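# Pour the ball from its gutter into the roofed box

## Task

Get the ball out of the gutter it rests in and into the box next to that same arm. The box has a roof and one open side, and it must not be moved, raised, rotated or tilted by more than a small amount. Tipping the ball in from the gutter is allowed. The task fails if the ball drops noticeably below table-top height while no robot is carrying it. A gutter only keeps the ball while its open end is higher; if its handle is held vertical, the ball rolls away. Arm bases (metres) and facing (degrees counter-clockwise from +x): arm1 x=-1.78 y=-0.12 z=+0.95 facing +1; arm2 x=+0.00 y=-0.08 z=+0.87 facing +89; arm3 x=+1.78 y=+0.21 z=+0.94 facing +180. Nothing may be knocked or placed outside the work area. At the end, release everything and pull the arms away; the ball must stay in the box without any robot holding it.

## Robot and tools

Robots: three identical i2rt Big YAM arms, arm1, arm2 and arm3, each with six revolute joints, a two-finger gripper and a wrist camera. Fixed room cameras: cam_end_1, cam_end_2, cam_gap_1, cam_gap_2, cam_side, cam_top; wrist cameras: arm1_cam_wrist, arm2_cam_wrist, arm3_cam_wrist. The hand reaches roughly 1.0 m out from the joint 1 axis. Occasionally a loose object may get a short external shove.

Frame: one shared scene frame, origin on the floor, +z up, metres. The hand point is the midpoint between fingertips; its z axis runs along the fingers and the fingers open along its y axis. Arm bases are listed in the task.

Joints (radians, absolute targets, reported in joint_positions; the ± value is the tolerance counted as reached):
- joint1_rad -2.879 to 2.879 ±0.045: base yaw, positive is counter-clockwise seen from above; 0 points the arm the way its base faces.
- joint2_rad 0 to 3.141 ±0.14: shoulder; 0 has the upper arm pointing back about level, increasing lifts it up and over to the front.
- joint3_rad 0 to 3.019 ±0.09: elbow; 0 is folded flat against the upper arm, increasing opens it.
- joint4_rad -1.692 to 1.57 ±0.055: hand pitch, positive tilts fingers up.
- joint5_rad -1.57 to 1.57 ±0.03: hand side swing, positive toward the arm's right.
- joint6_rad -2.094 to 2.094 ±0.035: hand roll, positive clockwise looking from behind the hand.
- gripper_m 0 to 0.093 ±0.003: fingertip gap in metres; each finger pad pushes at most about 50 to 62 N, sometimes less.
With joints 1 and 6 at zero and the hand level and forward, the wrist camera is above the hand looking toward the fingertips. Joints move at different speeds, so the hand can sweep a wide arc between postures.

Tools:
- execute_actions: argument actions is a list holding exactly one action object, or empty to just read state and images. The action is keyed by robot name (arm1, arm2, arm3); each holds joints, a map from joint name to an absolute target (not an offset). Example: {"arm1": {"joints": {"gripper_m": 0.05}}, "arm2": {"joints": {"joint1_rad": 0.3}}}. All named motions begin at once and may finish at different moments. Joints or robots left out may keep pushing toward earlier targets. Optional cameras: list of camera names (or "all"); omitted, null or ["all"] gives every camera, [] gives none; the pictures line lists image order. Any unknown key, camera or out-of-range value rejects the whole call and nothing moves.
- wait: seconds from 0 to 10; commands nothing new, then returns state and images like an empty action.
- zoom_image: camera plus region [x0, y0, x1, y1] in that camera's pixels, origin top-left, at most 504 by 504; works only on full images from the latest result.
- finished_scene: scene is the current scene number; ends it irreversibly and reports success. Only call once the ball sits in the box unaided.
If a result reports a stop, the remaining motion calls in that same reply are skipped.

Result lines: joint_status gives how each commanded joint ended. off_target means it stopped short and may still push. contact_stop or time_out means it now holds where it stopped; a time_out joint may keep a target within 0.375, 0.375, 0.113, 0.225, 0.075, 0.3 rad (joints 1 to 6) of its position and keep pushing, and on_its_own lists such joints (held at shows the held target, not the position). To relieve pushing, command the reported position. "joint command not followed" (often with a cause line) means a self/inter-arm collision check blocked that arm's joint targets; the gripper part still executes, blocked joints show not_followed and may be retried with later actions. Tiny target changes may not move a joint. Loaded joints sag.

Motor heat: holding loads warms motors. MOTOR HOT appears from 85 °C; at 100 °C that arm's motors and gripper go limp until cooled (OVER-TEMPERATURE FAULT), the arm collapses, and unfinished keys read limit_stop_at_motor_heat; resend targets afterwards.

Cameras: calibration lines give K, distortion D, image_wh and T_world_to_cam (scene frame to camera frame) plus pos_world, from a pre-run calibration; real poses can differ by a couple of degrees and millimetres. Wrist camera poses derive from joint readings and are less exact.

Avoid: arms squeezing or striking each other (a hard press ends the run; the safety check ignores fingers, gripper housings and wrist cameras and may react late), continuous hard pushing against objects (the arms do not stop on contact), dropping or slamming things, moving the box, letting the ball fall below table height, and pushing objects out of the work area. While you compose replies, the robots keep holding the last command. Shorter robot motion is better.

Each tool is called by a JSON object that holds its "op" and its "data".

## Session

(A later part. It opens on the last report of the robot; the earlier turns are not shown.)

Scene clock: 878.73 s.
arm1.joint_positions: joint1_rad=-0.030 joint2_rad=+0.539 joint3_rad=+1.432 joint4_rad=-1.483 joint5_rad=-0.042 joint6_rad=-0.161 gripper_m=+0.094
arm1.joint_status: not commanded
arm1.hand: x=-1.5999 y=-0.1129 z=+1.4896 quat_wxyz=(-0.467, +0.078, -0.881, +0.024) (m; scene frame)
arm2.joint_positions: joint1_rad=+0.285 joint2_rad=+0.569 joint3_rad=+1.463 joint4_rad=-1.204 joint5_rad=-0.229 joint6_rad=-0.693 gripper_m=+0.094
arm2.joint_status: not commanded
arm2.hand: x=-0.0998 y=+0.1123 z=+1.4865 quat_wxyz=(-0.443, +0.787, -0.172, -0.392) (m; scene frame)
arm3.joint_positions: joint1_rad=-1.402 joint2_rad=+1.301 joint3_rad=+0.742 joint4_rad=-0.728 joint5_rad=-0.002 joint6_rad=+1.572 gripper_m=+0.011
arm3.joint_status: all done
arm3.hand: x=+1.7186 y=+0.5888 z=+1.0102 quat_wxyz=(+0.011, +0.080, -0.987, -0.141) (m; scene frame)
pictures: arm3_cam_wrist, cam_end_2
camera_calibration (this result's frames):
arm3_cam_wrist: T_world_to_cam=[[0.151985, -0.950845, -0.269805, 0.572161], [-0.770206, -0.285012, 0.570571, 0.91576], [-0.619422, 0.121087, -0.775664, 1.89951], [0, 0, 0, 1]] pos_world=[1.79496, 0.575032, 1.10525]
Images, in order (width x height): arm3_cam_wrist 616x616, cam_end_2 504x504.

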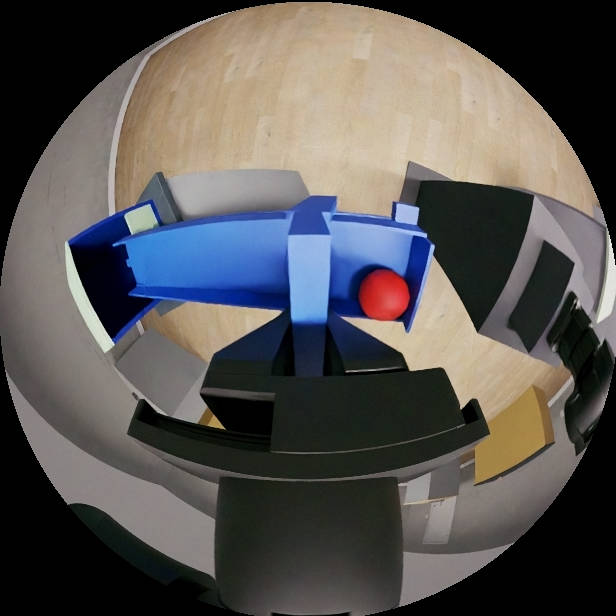

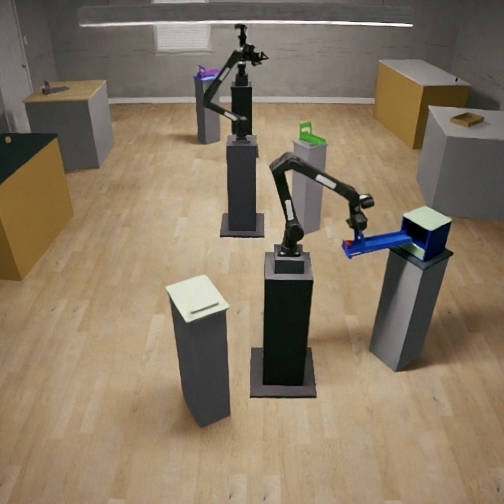

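{"op": "execute_actions", "data": {"actions": [{"arm3":{"joints":{"joint2_rad":1.375,"joint3_rad":0.885,"joint4_rad":-0.73}}}], "cameras": ["arm3_cam_wrist","cam_end_2"]}}

{"op": "zoom_image", "data": {"camera": "cam_end_2", "region": [320, 170, 480, 290]}}

{"op": "zoom_image", "data": {"camera": "arm3_cam_wrist", "region": [40, 150, 300, 370]}}

Scene clock: 924.87 s.
arm1.joint_positions: joint1_rad=-0.030 joint2_rad=+0.539 joint3_rad=+1.432 joint4_rad=-1.483 joint5_rad=-0.042 joint6_rad=-0.161 gripper_m=+0.094
arm1.joint_status: not commanded
arm1.hand: x=-1.5999 y=-0.1129 z=+1.4896 quat_wxyz=(-0.467, +0.078, -0.881, +0.024) (m; scene frame)
arm2.joint_positions: joint1_rad=+0.285 joint2_rad=+0.569 joint3_rad=+1.463 joint4_rad=-1.204 joint5_rad=-0.229 joint6_rad=-0.693 gripper_m=+0.094
arm2.joint_status: not commanded
arm2.hand: x=-0.0998 y=+0.1123 z=+1.4865 quat_wxyz=(-0.443, +0.787, -0.172, -0.392) (m; scene frame)
arm3.joint_positions: joint1_rad=-1.402 joint2_rad=+1.375 joint3_rad=+0.825 joint4_rad=-0.731 joint5_rad=-0.002 joint6_rad=+1.572 gripper_m=+0.011
arm3.joint_status: all done
arm3.hand: x=+1.7135 y=+0.6201 z=+1.0151 quat_wxyz=(+0.012, +0.080, -0.986, -0.144) (m; scene frame)
pictures: arm3_cam_wrist, cam_end_2
camera_calibration (this result's frames):
arm3_cam_wrist: T_world_to_cam=[[0.151748, -0.949303, -0.27531, 0.60901], [-0.769675, -0.288244, 0.569664, 0.919979], [-0.62014, 0.125454, -0.774395, 1.89353], [0, 0, 0, 1]] pos_world=[1.78992, 0.605763, 1.10993]
Images, in order (width x height): arm3_cam_wrist 616x616, cam_end_2 504x504.

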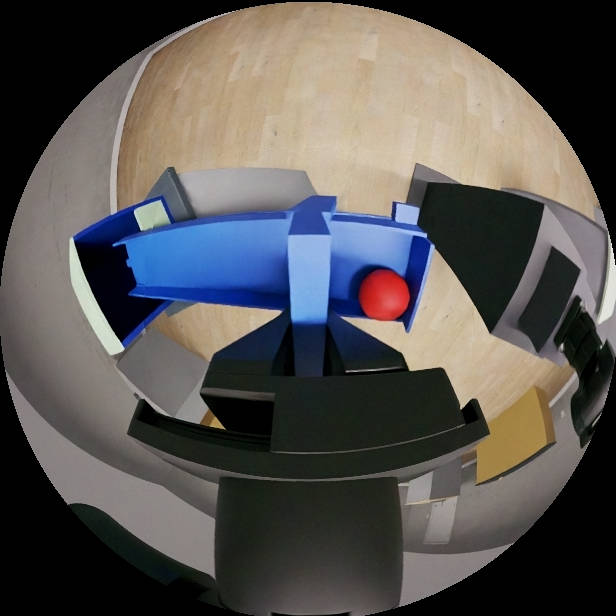

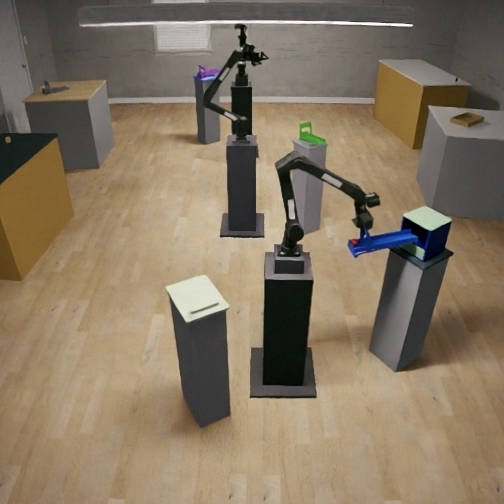

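Region (320, 170, 480, 290) of cam_end_2's 504x504 image, scaled by 3.150, with more detail than that image has; it fills the top 378 rows of this view, and the rest is white.

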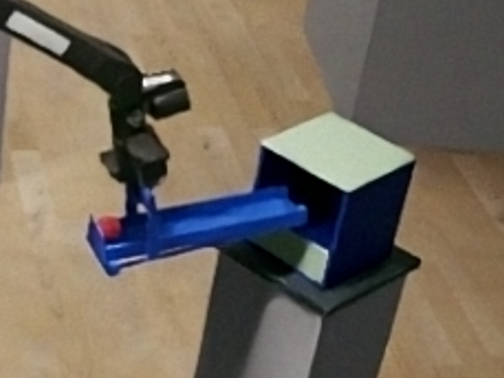

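Region (40, 150, 300, 370) of arm3_cam_wrist's 616x616 image, scaled by 1.938, with more detail than that image has; it fills the top 426 rows of this view, and the rest is white.

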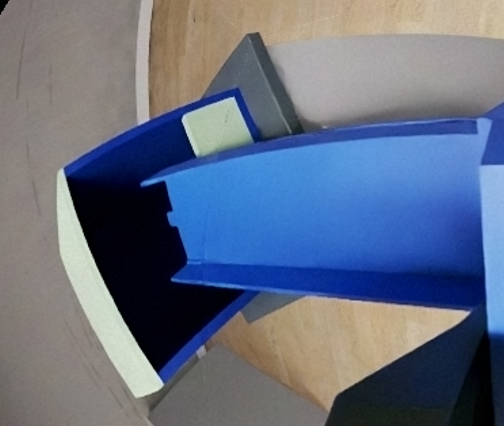

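{"op": "execute_actions", "data": {"actions": [{"arm3":{"joints":{"joint2_rad":1.455,"joint3_rad":0.96,"joint4_rad":-0.725}}}], "cameras": ["arm3_cam_wrist","cam_end_2"]}}

{"op": "zoom_image", "data": {"camera": "cam_end_2", "region": [320, 170, 480, 290]}}

{"op": "zoom_image", "data": {"camera": "arm3_cam_wrist", "region": [40, 150, 300, 370]}}

Scene clock: 938.23 s.
arm1.joint_positions: joint1_rad=-0.030 joint2_rad=+0.539 joint3_rad=+1.432 joint4_rad=-1.483 joint5_rad=-0.042 joint6_rad=-0.161 gripper_m=+0.094
arm1.joint_status: not commanded
arm1.hand: x=-1.5999 y=-0.1129 z=+1.4896 quat_wxyz=(-0.467, +0.078, -0.881, +0.024) (m; scene frame)
arm2.joint_positions: joint1_rad=+0.285 joint2_rad=+0.569 joint3_rad=+1.463 joint4_rad=-1.204 joint5_rad=-0.229 joint6_rad=-0.693 gripper_m=+0.094
arm2.joint_status: not commanded
arm2.hand: x=-0.0998 y=+0.1123 z=+1.4865 quat_wxyz=(-0.443, +0.787, -0.172, -0.392) (m; scene frame)
arm3.joint_positions: joint1_rad=-1.402 joint2_rad=+1.454 joint3_rad=+0.900 joint4_rad=-0.731 joint5_rad=-0.002 joint6_rad=+1.572 gripper_m=+0.011
arm3.joint_status: all done
arm3.hand: x=+1.7089 y=+0.6483 z=+1.0127 quat_wxyz=(+0.011, +0.080, -0.987, -0.142) (m; scene frame)
pictures: arm3_cam_wrist, cam_end_2
camera_calibration (this result's frames):
arm3_cam_wrist: T_world_to_cam=[[0.151922, -0.950437, -0.271274, 0.632159], [-0.770064, -0.285874, 0.570331, 0.924324], [-0.619614, 0.122252, -0.775328, 1.88748], [0, 0, 0, 1]] pos_world=[1.78526, 0.634319, 1.10773]
Images, in order (width x height): arm3_cam_wrist 616x616, cam_end_2 504x504.

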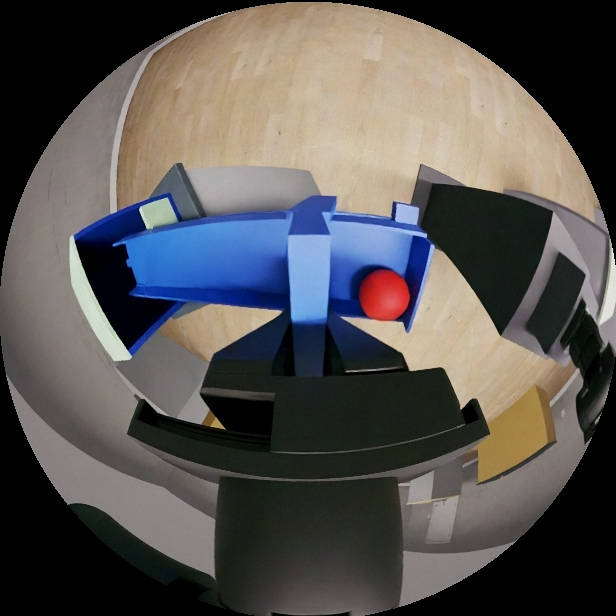

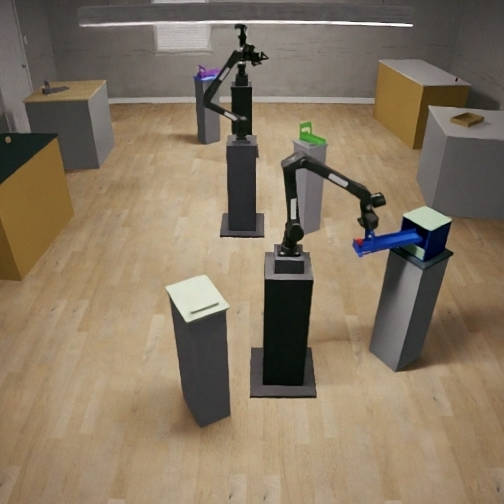

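Region (320, 170, 480, 290) of cam_end_2's 504x504 image, scaled by 3.150, with more detail than that image has; it fills the top 378 rows of this view, and the rest is white.

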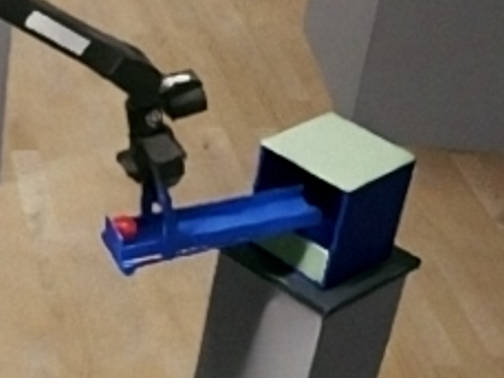

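Region (40, 150, 300, 370) of arm3_cam_wrist's 616x616 image, scaled by 1.938, with more detail than that image has; it fills the top 426 rows of this view, and the rest is white.

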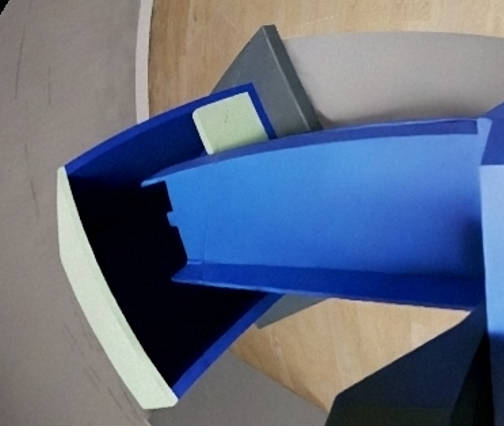

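{"op": "execute_actions", "data": {"actions": [{"arm3":{"joints":{"joint2_rad":1.475,"joint3_rad":1.02,"joint4_rad":-0.82}}}], "cameras": ["arm3_cam_wrist","cam_end_2"]}}

{"op": "zoom_image", "data": {"camera": "cam_end_2", "region": [320, 170, 480, 290]}}

Scene clock: 990.63 s.
arm1.joint_positions: joint1_rad=-0.030 joint2_rad=+0.539 joint3_rad=+1.432 joint4_rad=-1.483 joint5_rad=-0.042 joint6_rad=-0.161 gripper_m=+0.094
arm1.joint_status: not commanded
arm1.hand: x=-1.5999 y=-0.1129 z=+1.4896 quat_wxyz=(-0.467, +0.078, -0.881, +0.024) (m; scene frame)
arm2.joint_positions: joint1_rad=+0.285 joint2_rad=+0.569 joint3_rad=+1.463 joint4_rad=-1.204 joint5_rad=-0.229 joint6_rad=-0.693 gripper_m=+0.094
arm2.joint_status: not commanded
arm2.hand: x=-0.0998 y=+0.1123 z=+1.4865 quat_wxyz=(-0.443, +0.787, -0.172, -0.392) (m; scene frame)
arm3.joint_positions: joint1_rad=-1.402 joint2_rad=+1.469 joint3_rad=+0.957 joint4_rad=-0.815 joint5_rad=-0.002 joint6_rad=+1.572 gripper_m=+0.011
arm3.joint_status: all done
arm3.hand: x=+1.7082 y=+0.6521 z=+1.0235 quat_wxyz=(+0.010, +0.080, -0.989, -0.121) (m; scene frame)
pictures: arm3_cam_wrist, cam_end_2
camera_calibration (this result's frames):
arm3_cam_wrist: T_world_to_cam=[[0.15351, -0.960849, -0.230658, 0.601325], [-0.773982, -0.262035, 0.576445, 0.903691], [-0.614318, 0.0900355, -0.783905, 1.91565], [0, 0, 0, 1]] pos_world=[1.78395, 0.642104, 1.11946]
Images, in order (width x height): arm3_cam_wrist 616x616, cam_end_2 504x504.

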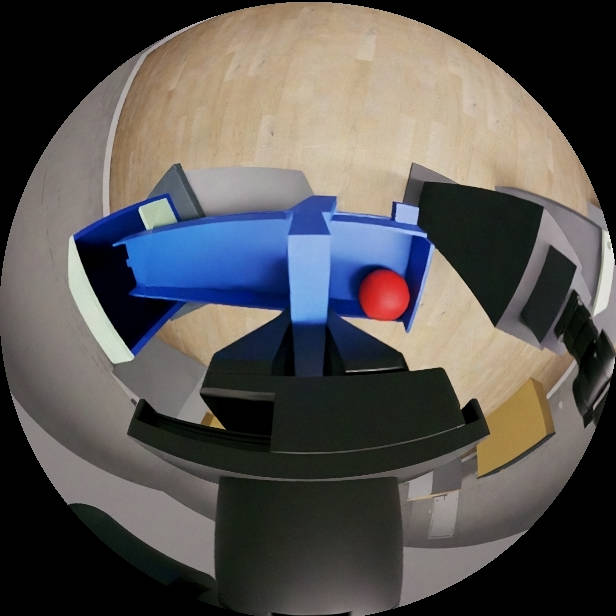

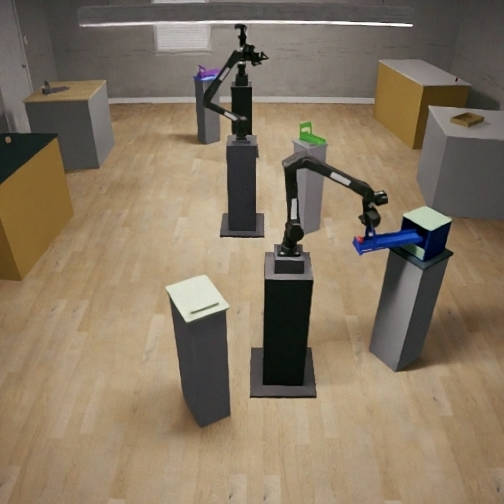

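Region (320, 170, 480, 290) of cam_end_2's 504x504 image, scaled by 3.150, with more detail than that image has; it fills the top 378 rows of this view, and the rest is white.

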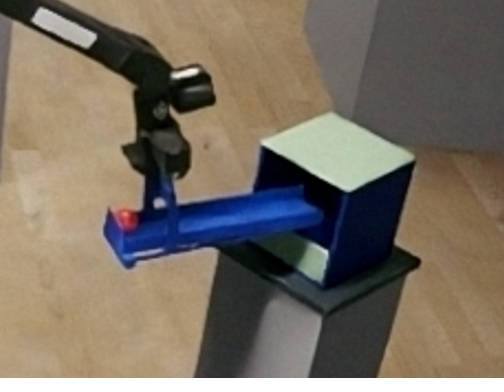

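{"op": "execute_actions", "data": {"actions": [{"arm3":{"joints":{"joint2_rad":1.497,"joint3_rad":1.11,"joint4_rad":-0.955}}}], "cameras": ["arm3_cam_wrist","cam_end_2"]}}

{"op": "zoom_image", "data": {"camera": "cam_end_2", "region": [320, 170, 480, 290]}}

Scene clock: 1003.50 s.
arm1.joint_positions: joint1_rad=-0.030 joint2_rad=+0.539 joint3_rad=+1.432 joint4_rad=-1.483 joint5_rad=-0.042 joint6_rad=-0.161 gripper_m=+0.094
arm1.joint_status: not commanded
arm1.hand: x=-1.5999 y=-0.1129 z=+1.4896 quat_wxyz=(-0.467, +0.078, -0.881, +0.024) (m; scene frame)
arm2.joint_positions: joint1_rad=+0.285 joint2_rad=+0.569 joint3_rad=+1.463 joint4_rad=-1.204 joint5_rad=-0.229 joint6_rad=-0.693 gripper_m=+0.094
arm2.joint_status: not commanded
arm2.hand: x=-0.0998 y=+0.1123 z=+1.4865 quat_wxyz=(-0.443, +0.787, -0.172, -0.392) (m; scene frame)
arm3.joint_positions: joint1_rad=-1.402 joint2_rad=+1.495 joint3_rad=+1.050 joint4_rad=-0.949 joint5_rad=-0.002 joint6_rad=+1.572 gripper_m=+0.011
arm3.joint_status: all done
arm3.hand: x=+1.7072 y=+0.6577 z=+1.0420 quat_wxyz=(+0.007, +0.080, -0.993, -0.088) (m; scene frame)
pictures: arm3_cam_wrist, cam_end_2
camera_calibration (this result's frames):
arm3_cam_wrist: T_world_to_cam=[[0.155472, -0.973987, -0.164859, 0.547845], [-0.780322, -0.223425, 0.584105, 0.871148], [-0.605745, 0.0378313, -0.794759, 1.96012], [0, 0, 0, 1]] pos_world=[1.78193, 0.654076, 1.1393]
Images, in order (width x height): arm3_cam_wrist 616x616, cam_end_2 504x504.

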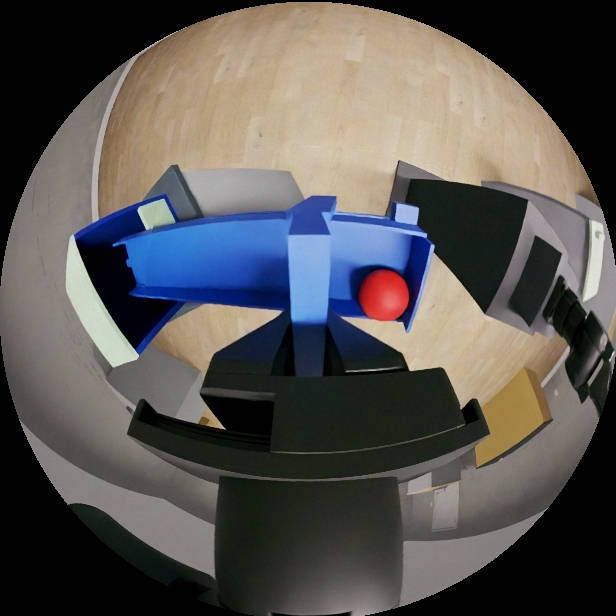

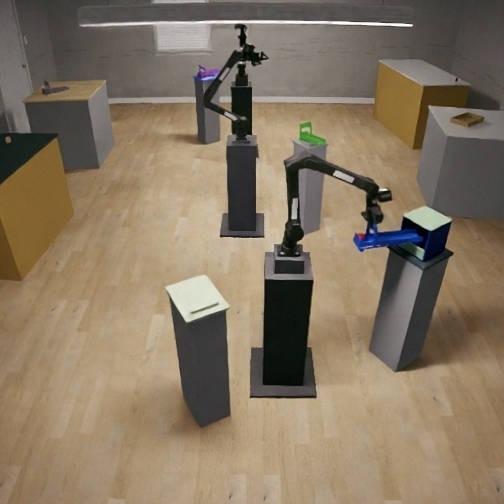

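Region (320, 170, 480, 290) of cam_end_2's 504x504 image, scaled by 3.150, with more detail than that image has; it fills the top 378 rows of this view, and the rest is white.

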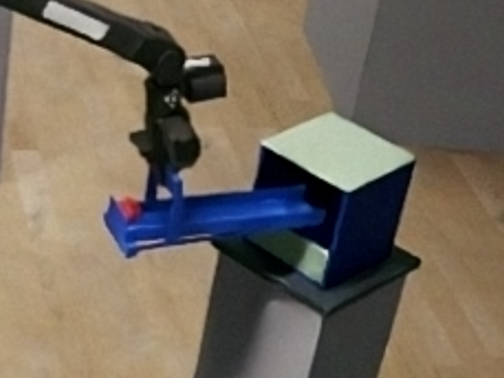

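{"op": "execute_actions", "data": {"actions": [{"arm3":{"joints":{"joint2_rad":1.528,"joint3_rad":1.215,"joint4_rad":-1.112}}}], "cameras": ["arm3_cam_wrist","cam_end_2"]}}

{"op": "zoom_image", "data": {"camera": "cam_end_2", "region": [320, 170, 480, 290]}}

Scene clock: 1010.80 s.
arm1.joint_positions: joint1_rad=-0.030 joint2_rad=+0.539 joint3_rad=+1.432 joint4_rad=-1.483 joint5_rad=-0.042 joint6_rad=-0.161 gripper_m=+0.094
arm1.joint_status: not commanded
arm1.hand: x=-1.5999 y=-0.1129 z=+1.4896 quat_wxyz=(-0.467, +0.078, -0.881, +0.024) (m; scene frame)
arm2.joint_positions: joint1_rad=+0.285 joint2_rad=+0.569 joint3_rad=+1.463 joint4_rad=-1.204 joint5_rad=-0.229 joint6_rad=-0.693 gripper_m=+0.094
arm2.joint_status: not commanded
arm2.hand: x=-0.0998 y=+0.1123 z=+1.4865 quat_wxyz=(-0.443, +0.787, -0.172, -0.392) (m; scene frame)
arm3.joint_positions: joint1_rad=-1.402 joint2_rad=+1.526 joint3_rad=+1.156 joint4_rad=-1.105 joint5_rad=-0.002 joint6_rad=+1.572 gripper_m=+0.011
arm3.joint_status: all done
arm3.hand: x=+1.7067 y=+0.6608 z=+1.0637 quat_wxyz=(+0.004, +0.081, -0.996, -0.047) (m; scene frame)
pictures: arm3_cam_wrist, cam_end_2
camera_calibration (this result's frames):
arm3_cam_wrist: T_world_to_cam=[[0.156895, -0.984111, -0.0831215, 0.471862], [-0.788183, -0.175483, 0.589893, 0.834328], [-0.595106, -0.0270364, -0.803192, 2.01055], [0, 0, 0, 1]] pos_world=[1.78006, 0.665133, 1.16191]
Images, in order (width x height): arm3_cam_wrist 616x616, cam_end_2 504x504.

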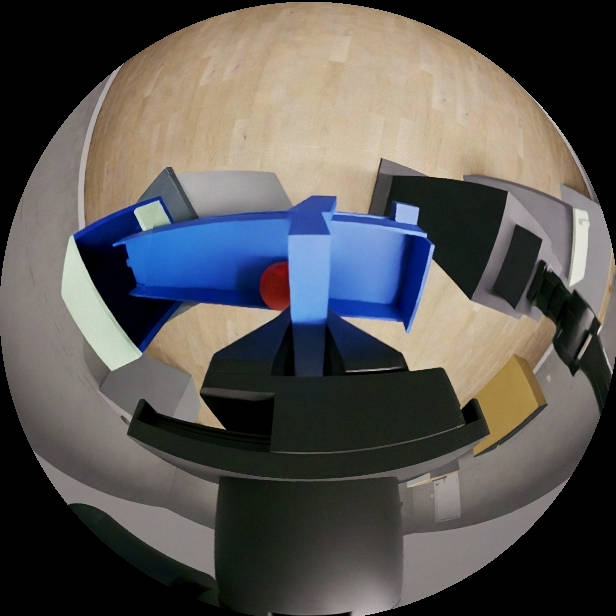

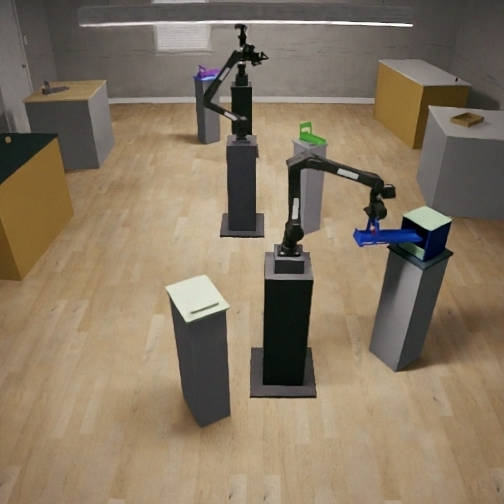

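Region (320, 170, 480, 290) of cam_end_2's 504x504 image, scaled by 3.150, with more detail than that image has; it fills the top 378 rows of this view, and the rest is white.

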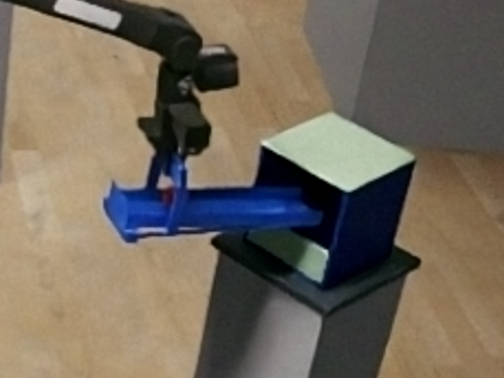

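The ball is rolling. Checking where it is.

{"op": "execute_actions", "data": {"actions": [], "cameras": ["arm3_cam_wrist","cam_end_2"]}}

Scene clock: 1014.30 s.
arm1.joint_positions: joint1_rad=-0.030 joint2_rad=+0.539 joint3_rad=+1.432 joint4_rad=-1.483 joint5_rad=-0.042 joint6_rad=-0.161 gripper_m=+0.094
arm1.joint_status: not commanded
arm1.hand: x=-1.5999 y=-0.1129 z=+1.4896 quat_wxyz=(-0.467, +0.078, -0.881, +0.024) (m; scene frame)
arm2.joint_positions: joint1_rad=+0.285 joint2_rad=+0.569 joint3_rad=+1.463 joint4_rad=-1.204 joint5_rad=-0.229 joint6_rad=-0.693 gripper_m=+0.094
arm2.joint_status: not commanded
arm2.hand: x=-0.0998 y=+0.1123 z=+1.4865 quat_wxyz=(-0.443, +0.787, -0.172, -0.392) (m; scene frame)
arm3.joint_positions: joint1_rad=-1.402 joint2_rad=+1.526 joint3_rad=+1.156 joint4_rad=-1.108 joint5_rad=-0.002 joint6_rad=+1.572 gripper_m=+0.011
arm3.joint_status: all done
arm3.hand: x=+1.7068 y=+0.6603 z=+1.0636 quat_wxyz=(+0.003, +0.081, -0.996, -0.046) (m; scene frame)
pictures: arm3_cam_wrist, cam_end_2
camera_calibration (this result's frames):
arm3_cam_wrist: T_world_to_cam=[[0.156915, -0.984298, -0.0808421, 0.468965], [-0.788629, -0.174154, 0.58969, 0.834486], [-0.594509, -0.0287767, -0.803574, 2.01112], [0, 0, 0, 1]] pos_world=[1.78014, 0.664804, 1.1619]
Images, in order (width x height): arm3_cam_wrist 616x616, cam_end_2 504x504.

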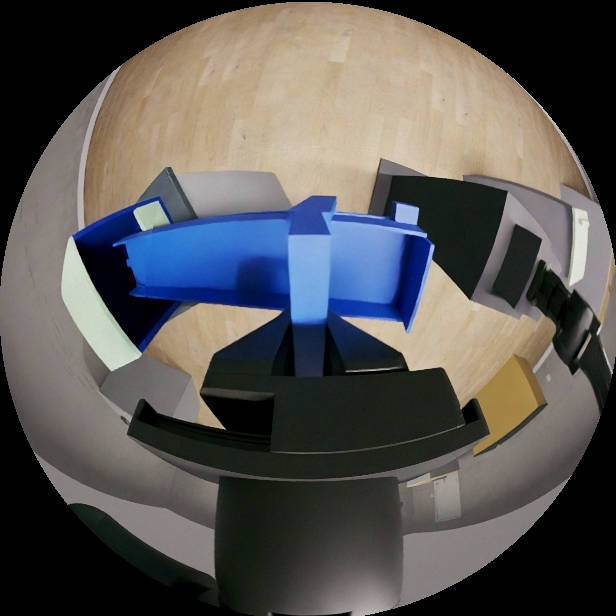

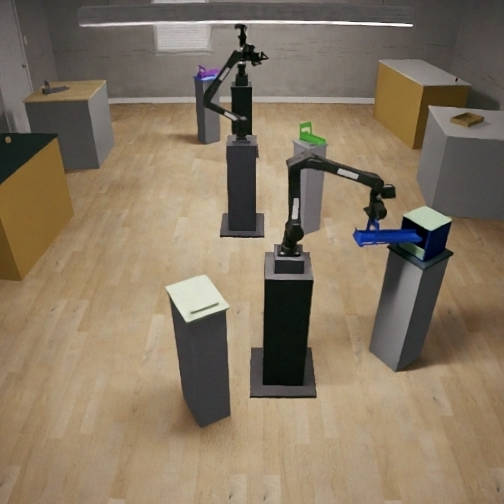

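{"op": "zoom_image", "data": {"camera": "arm3_cam_wrist", "region": [40, 170, 240, 370]}}

{"op": "zoom_image", "data": {"camera": "cam_end_2", "region": [360, 190, 470, 280]}}

Region (40, 170, 240, 370) of arm3_cam_wrist's 616x616 image, scaled by 2.520, with more detail than that image has.

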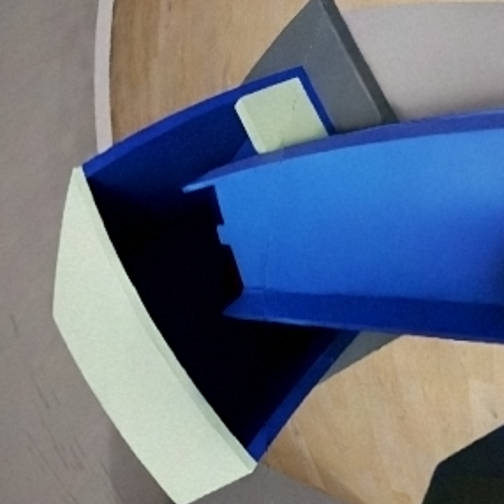

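Region (360, 190, 470, 280) of cam_end_2's 504x504 image, scaled by 4.582, with more detail than that image has; it fills the top 412 rows of this view, and the rest is white.

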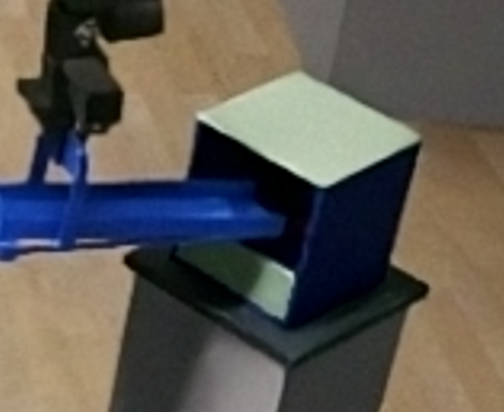

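{"op": "execute_actions", "data": {"actions": [{"arm3":{"joints":{"joint2_rad":1.44,"joint3_rad":1.07}}}], "cameras": ["arm3_cam_wrist","cam_end_2"]}}

{"op": "zoom_image", "data": {"camera": "cam_end_2", "region": [320, 170, 480, 290]}}

Scene clock: 1034.23 s.
arm1.joint_positions: joint1_rad=-0.030 joint2_rad=+0.539 joint3_rad=+1.432 joint4_rad=-1.483 joint5_rad=-0.042 joint6_rad=-0.161 gripper_m=+0.094
arm1.joint_status: not commanded
arm1.hand: x=-1.5999 y=-0.1129 z=+1.4896 quat_wxyz=(-0.467, +0.078, -0.881, +0.024) (m; scene frame)
arm2.joint_positions: joint1_rad=+0.285 joint2_rad=+0.569 joint3_rad=+1.463 joint4_rad=-1.204 joint5_rad=-0.229 joint6_rad=-0.693 gripper_m=+0.094
arm2.joint_status: not commanded
arm2.hand: x=-0.0998 y=+0.1123 z=+1.4865 quat_wxyz=(-0.443, +0.787, -0.172, -0.392) (m; scene frame)
arm3.joint_positions: joint1_rad=-1.402 joint2_rad=+1.454 joint3_rad=+1.073 joint4_rad=-1.110 joint5_rad=-0.002 joint6_rad=+1.572 gripper_m=+0.011
arm3.joint_status: all done
arm3.hand: x=+1.7120 y=+0.6286 z=+1.0626 quat_wxyz=(+0.003, +0.081, -0.996, -0.040) (m; scene frame)
pictures: arm3_cam_wrist, cam_end_2
camera_calibration (this result's frames):
arm3_cam_wrist: T_world_to_cam=[[0.157028, -0.985204, -0.0686692, 0.424293], [-0.789798, -0.16702, 0.590189, 0.83068], [-0.592926, -0.0384417, -0.804339, 2.0166], [0, 0, 0, 1]] pos_world=[1.78514, 0.634277, 1.16091]
Images, in order (width x height): arm3_cam_wrist 616x616, cam_end_2 504x504.

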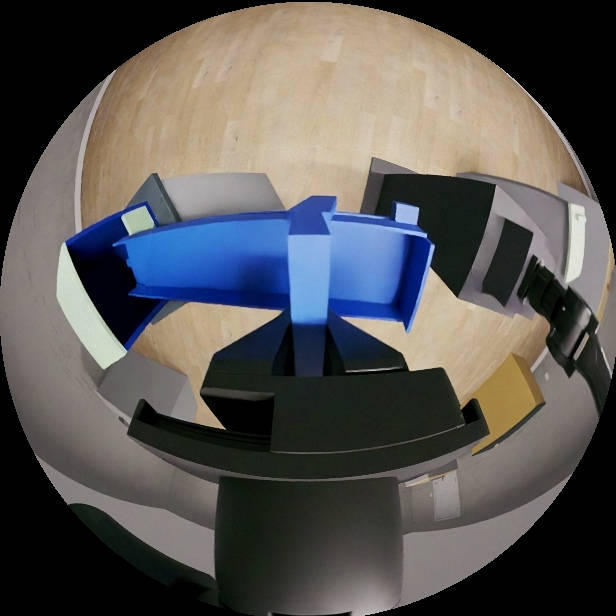

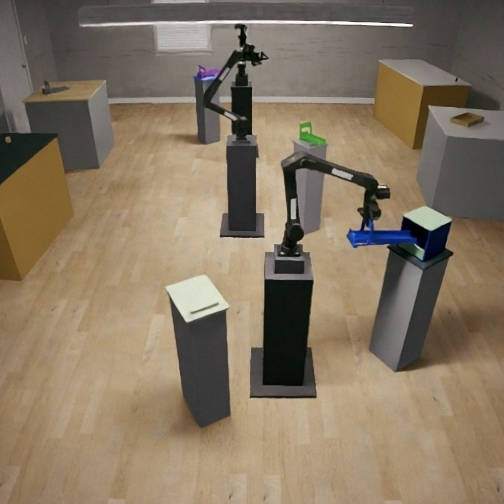

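Region (320, 170, 480, 290) of cam_end_2's 504x504 image, scaled by 3.150, with more detail than that image has; it fills the top 378 rows of this view, and the rest is white.

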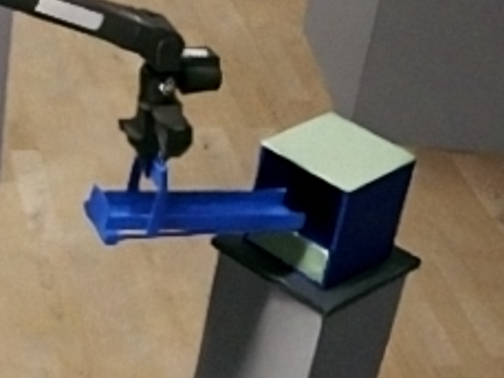

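{"op": "execute_actions", "data": {"actions": [{"arm3":{"joints":{"joint2_rad":1.33,"joint3_rad":0.975}}}], "cameras": ["arm3_cam_wrist","cam_end_2"]}}

{"op": "zoom_image", "data": {"camera": "cam_end_2", "region": [320, 170, 480, 290]}}

Scene clock: 1041.40 s.
arm1.joint_positions: joint1_rad=-0.030 joint2_rad=+0.539 joint3_rad=+1.432 joint4_rad=-1.483 joint5_rad=-0.042 joint6_rad=-0.161 gripper_m=+0.094
arm1.joint_status: not commanded
arm1.hand: x=-1.5999 y=-0.1129 z=+1.4896 quat_wxyz=(-0.467, +0.078, -0.881, +0.024) (m; scene frame)
arm2.joint_positions: joint1_rad=+0.285 joint2_rad=+0.569 joint3_rad=+1.463 joint4_rad=-1.204 joint5_rad=-0.229 joint6_rad=-0.693 gripper_m=+0.094
arm2.joint_status: not commanded
arm2.hand: x=-0.0998 y=+0.1123 z=+1.4865 quat_wxyz=(-0.443, +0.787, -0.172, -0.392) (m; scene frame)
arm3.joint_positions: joint1_rad=-1.402 joint2_rad=+1.343 joint3_rad=+0.974 joint4_rad=-1.112 joint5_rad=-0.002 joint6_rad=+1.572 gripper_m=+0.011
arm3.joint_status: all done
arm3.hand: x=+1.7182 y=+0.5905 z=+1.0672 quat_wxyz=(+0.003, +0.081, -0.996, -0.045) (m; scene frame)
pictures: arm3_cam_wrist, cam_end_2
camera_calibration (this result's frames):
arm3_cam_wrist: T_world_to_cam=[[0.156938, -0.984479, -0.0785605, 0.396382], [-0.788848, -0.172817, 0.58979, 0.828709], [-0.594213, -0.0305882, -0.803726, 2.01948], [0, 0, 0, 1]] pos_world=[1.79152, 0.595216, 1.16548]
Images, in order (width x height): arm3_cam_wrist 616x616, cam_end_2 504x504.

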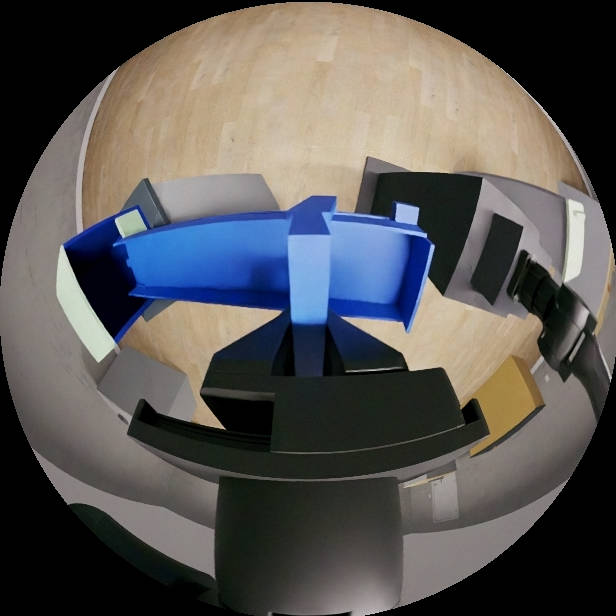

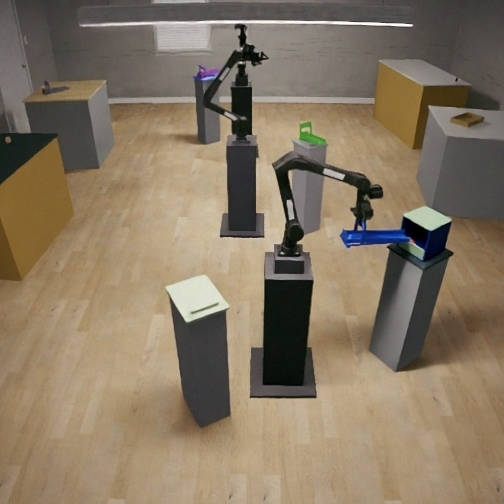

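Region (320, 170, 480, 290) of cam_end_2's 504x504 image, scaled by 3.150, with more detail than that image has; it fills the top 378 rows of this view, and the rest is white.

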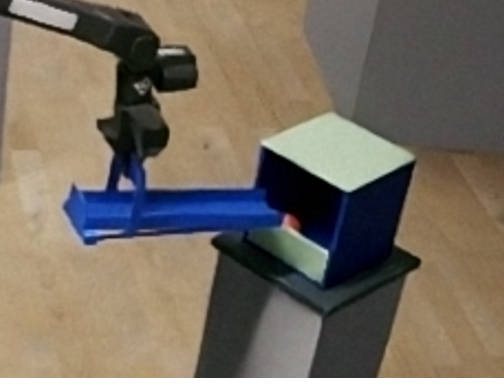

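{"op": "execute_actions", "data": {"actions": [{"arm3":{"joints":{"joint2_rad":1.225,"joint3_rad":0.875}}}], "cameras": ["cam_end_2"]}}

{"op": "zoom_image", "data": {"camera": "cam_end_2", "region": [140, 140, 480, 360]}}

Scene clock: 1097.73 s.
arm1.joint_positions: joint1_rad=-0.030 joint2_rad=+0.539 joint3_rad=+1.432 joint4_rad=-1.483 joint5_rad=-0.042 joint6_rad=-0.161 gripper_m=+0.094
arm1.joint_status: not commanded
arm1.hand: x=-1.5999 y=-0.1129 z=+1.4896 quat_wxyz=(-0.467, +0.078, -0.881, +0.024) (m; scene frame)
arm2.joint_positions: joint1_rad=+0.285 joint2_rad=+0.569 joint3_rad=+1.463 joint4_rad=-1.204 joint5_rad=-0.229 joint6_rad=-0.693 gripper_m=+0.094
arm2.joint_status: not commanded
arm2.hand: x=-0.0998 y=+0.1123 z=+1.4865 quat_wxyz=(-0.443, +0.787, -0.172, -0.392) (m; scene frame)
arm3.joint_positions: joint1_rad=-1.402 joint2_rad=+1.238 joint3_rad=+0.875 joint4_rad=-1.112 joint5_rad=-0.002 joint6_rad=+1.572 gripper_m=+0.011
arm3.joint_status: all done
arm3.hand: x=+1.7244 y=+0.5528 z=+1.0650 quat_wxyz=(+0.003, +0.081, -0.996, -0.047) (m; scene frame)
pictures: cam_end_2
Images, in order (width x height): cam_end_2 504x504.

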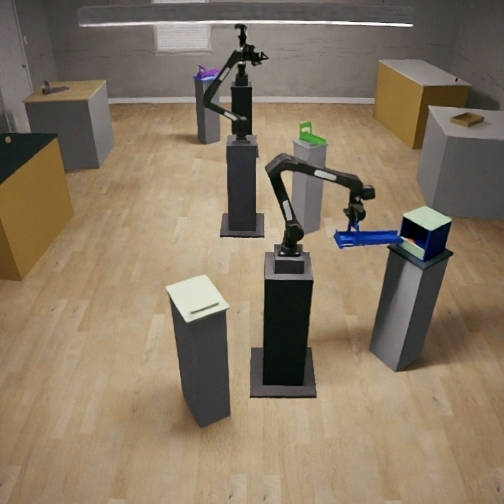

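Region (140, 140, 480, 360) of cam_end_2's 504x504 image, scaled by 1.482, with more detail than that image has; it fills the top 326 rows of this view, and the rest is white.

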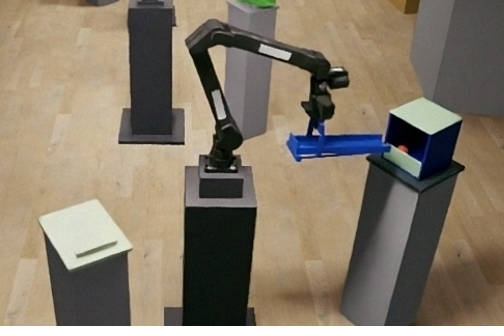

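{"op": "execute_actions", "data": {"actions": [{"arm3":{"joints":{"joint2_rad":1.07,"joint3_rad":0.75,"joint4_rad":-1.16}}}], "cameras": ["cam_end_2"]}}

Scene clock: 1110.17 s.
arm1.joint_positions: joint1_rad=-0.030 joint2_rad=+0.539 joint3_rad=+1.432 joint4_rad=-1.483 joint5_rad=-0.042 joint6_rad=-0.161 gripper_m=+0.094
arm1.joint_status: not commanded
arm1.hand: x=-1.5999 y=-0.1129 z=+1.4896 quat_wxyz=(-0.467, +0.078, -0.881, +0.024) (m; scene frame)
arm2.joint_positions: joint1_rad=+0.285 joint2_rad=+0.569 joint3_rad=+1.463 joint4_rad=-1.204 joint5_rad=-0.229 joint6_rad=-0.693 gripper_m=+0.094
arm2.joint_status: not commanded
arm2.hand: x=-0.0998 y=+0.1123 z=+1.4865 quat_wxyz=(-0.443, +0.787, -0.172, -0.392) (m; scene frame)
arm3.joint_positions: joint1_rad=-1.402 joint2_rad=+1.077 joint3_rad=+0.748 joint4_rad=-1.160 joint5_rad=-0.002 joint6_rad=+1.572 gripper_m=+0.011
arm3.joint_status: all done
arm3.hand: x=+1.7339 y=+0.4946 z=+1.0629 quat_wxyz=(+0.003, +0.081, -0.996, -0.041) (m; scene frame)
pictures: cam_end_2
Images, in order (width x height): cam_end_2 504x504.

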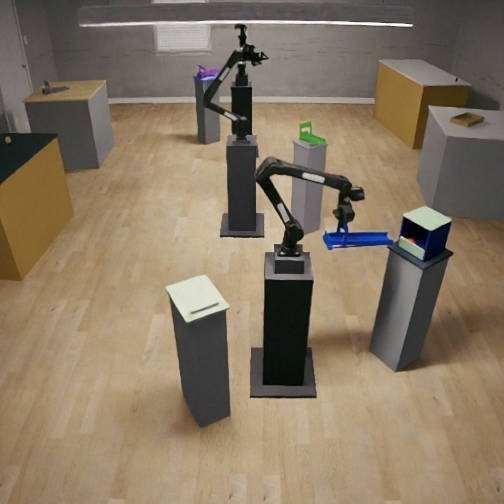

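{"op": "execute_actions", "data": {"actions": [{"arm3":{"joints":{"joint1_rad":-0.5,"joint6_rad":0.9}}}], "cameras": ["cam_end_2"]}}

Scene clock: 1118.60 s.
arm1.joint_positions: joint1_rad=-0.030 joint2_rad=+0.539 joint3_rad=+1.432 joint4_rad=-1.483 joint5_rad=-0.042 joint6_rad=-0.161 gripper_m=+0.094
arm1.joint_status: not commanded
arm1.hand: x=-1.5999 y=-0.1129 z=+1.4896 quat_wxyz=(-0.467, +0.078, -0.881, +0.024) (m; scene frame)
arm2.joint_positions: joint1_rad=+0.285 joint2_rad=+0.569 joint3_rad=+1.463 joint4_rad=-1.204 joint5_rad=-0.229 joint6_rad=-0.693 gripper_m=+0.094
arm2.joint_status: not commanded
arm2.hand: x=-0.0998 y=+0.1123 z=+1.4865 quat_wxyz=(-0.443, +0.787, -0.172, -0.392) (m; scene frame)
arm3.joint_positions: joint1_rad=-0.509 joint2_rad=+1.077 joint3_rad=+0.748 joint4_rad=-1.160 joint5_rad=+0.000 joint6_rad=+0.908 gripper_m=+0.011
arm3.joint_status: all done
arm3.hand: x=+1.5329 y=+0.3548 z=+1.0623 quat_wxyz=(+0.007, +0.757, -0.652, -0.039) (m; scene frame)
pictures: cam_end_2
Images, in order (width x height): cam_end_2 504x504.

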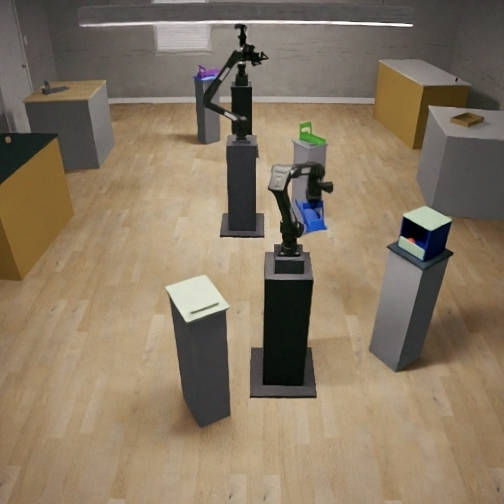

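{"op": "execute_actions", "data": {"actions": [{"arm3":{"joints":{"joint1_rad":1.952,"joint2_rad":1.55,"joint3_rad":1.41,"joint4_rad":-1.25,"joint5_rad":-0.164,"joint6_rad":-0.127}}}], "cameras": ["cam_end_2","arm3_cam_wrist","cam_side"]}}

Scene clock: 1125.63 s.
arm1.joint_positions: joint1_rad=-0.030 joint2_rad=+0.539 joint3_rad=+1.432 joint4_rad=-1.483 joint5_rad=-0.042 joint6_rad=-0.161 gripper_m=+0.094
arm1.joint_status: not commanded
arm1.hand: x=-1.5999 y=-0.1129 z=+1.4896 quat_wxyz=(-0.467, +0.078, -0.881, +0.024) (m; scene frame)
arm2.joint_positions: joint1_rad=+0.285 joint2_rad=+0.569 joint3_rad=+1.463 joint4_rad=-1.204 joint5_rad=-0.229 joint6_rad=-0.693 gripper_m=+0.094
arm2.joint_status: not commanded
arm2.hand: x=-0.0998 y=+0.1123 z=+1.4865 quat_wxyz=(-0.443, +0.787, -0.172, -0.392) (m; scene frame)
arm3.joint_positions: joint1_rad=+1.954 joint2_rad=+1.559 joint3_rad=+1.367 joint4_rad=-1.243 joint5_rad=-0.163 joint6_rad=-0.122 gripper_m=+0.011
arm3.joint_status: all done
arm3.hand: x=+1.9864 y=-0.2341 z=+1.1314 quat_wxyz=(+0.104, +0.503, +0.858, +0.023) (m; scene frame)
pictures: arm3_cam_wrist, cam_end_2, cam_side
camera_calibration (this result's frames):
arm3_cam_wrist: T_world_to_cam=[[-0.861806, -0.489061, -0.134574, 1.7506], [-0.492266, 0.742412, 0.45442, 0.638169], [-0.122329, 0.457868, -0.880564, 1.4691], [0, 0, 0, 1]] pos_world=[2.00255, -0.290289, 1.23923]
Images, in order (width x height): arm3_cam_wrist 616x616, cam_end_2 504x504, cam_side 504x504.

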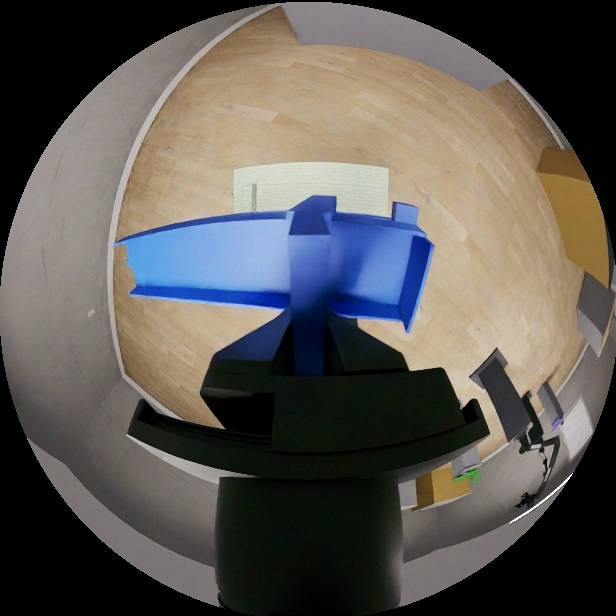

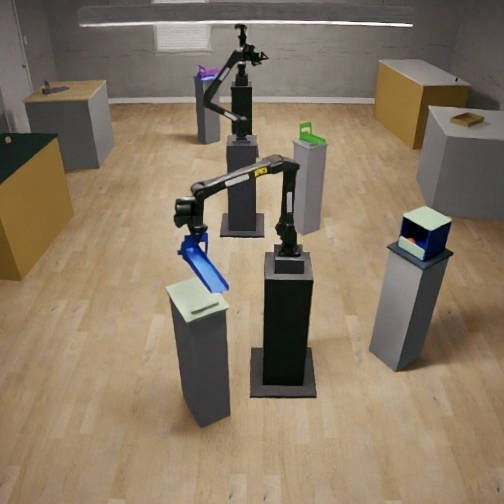

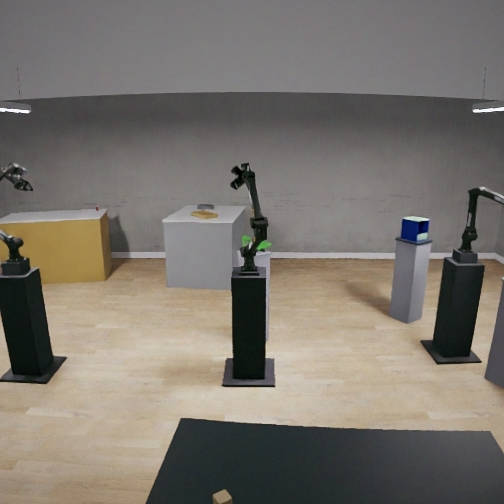

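{"op": "execute_actions", "data": {"actions": [{"arm3":{"joints":{"joint2_rad":1.80,"joint3_rad":1.357,"joint4_rad":-1.13,"joint6_rad":-0.127}}}], "cameras": ["cam_end_2","arm3_cam_wrist"]}}

{"op": "zoom_image", "data": {"camera": "cam_end_2", "region": [140, 190, 280, 340]}}

Scene clock: 1136.30 s.
arm1.joint_positions: joint1_rad=-0.030 joint2_rad=+0.539 joint3_rad=+1.432 joint4_rad=-1.483 joint5_rad=-0.042 joint6_rad=-0.161 gripper_m=+0.094
arm1.joint_status: not commanded
arm1.hand: x=-1.5999 y=-0.1129 z=+1.4896 quat_wxyz=(-0.467, +0.078, -0.881, +0.024) (m; scene frame)
arm2.joint_positions: joint1_rad=+0.285 joint2_rad=+0.569 joint3_rad=+1.463 joint4_rad=-1.204 joint5_rad=-0.229 joint6_rad=-0.693 gripper_m=+0.094
arm2.joint_status: not commanded
arm2.hand: x=-0.0998 y=+0.1123 z=+1.4865 quat_wxyz=(-0.443, +0.787, -0.172, -0.392) (m; scene frame)
arm3.joint_positions: joint1_rad=+1.954 joint2_rad=+1.828 joint3_rad=+1.347 joint4_rad=-1.135 joint5_rad=-0.163 joint6_rad=-0.122 gripper_m=+0.011
arm3.joint_status: all done
arm3.hand: x=+1.9934 y=-0.2507 z=+0.9949 quat_wxyz=(+0.033, +0.510, +0.856, +0.079) (m; scene frame)
pictures: arm3_cam_wrist, cam_end_2
camera_calibration (this result's frames):
arm3_cam_wrist: T_world_to_cam=[[-0.871366, -0.464733, -0.157303, 1.77789], [-0.457063, 0.652335, 0.60461, 0.473824], [-0.178368, 0.598734, -0.780835, 1.40518], [0, 0, 0, 1]] pos_world=[2.0164, -0.32418, 1.0904]
Images, in order (width x height): arm3_cam_wrist 616x616, cam_end_2 504x504.

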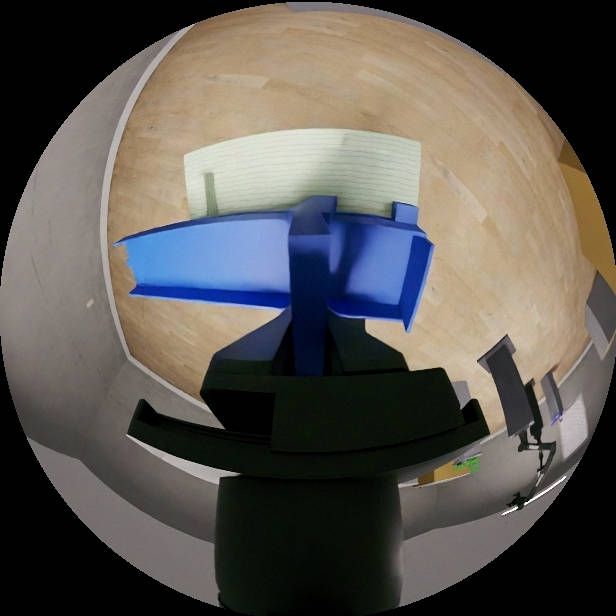

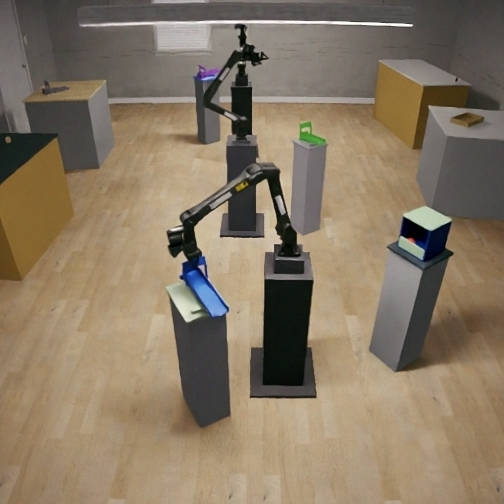

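Region (140, 190, 280, 340) of cam_end_2's 504x504 image, scaled by 3.360, with more detail than that image has; it fills the left 470 columns of this view, and the rest is white.

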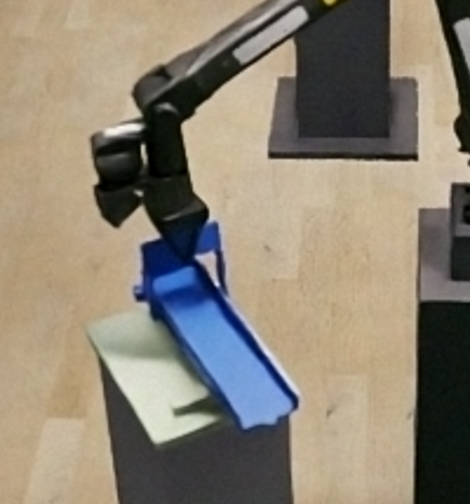

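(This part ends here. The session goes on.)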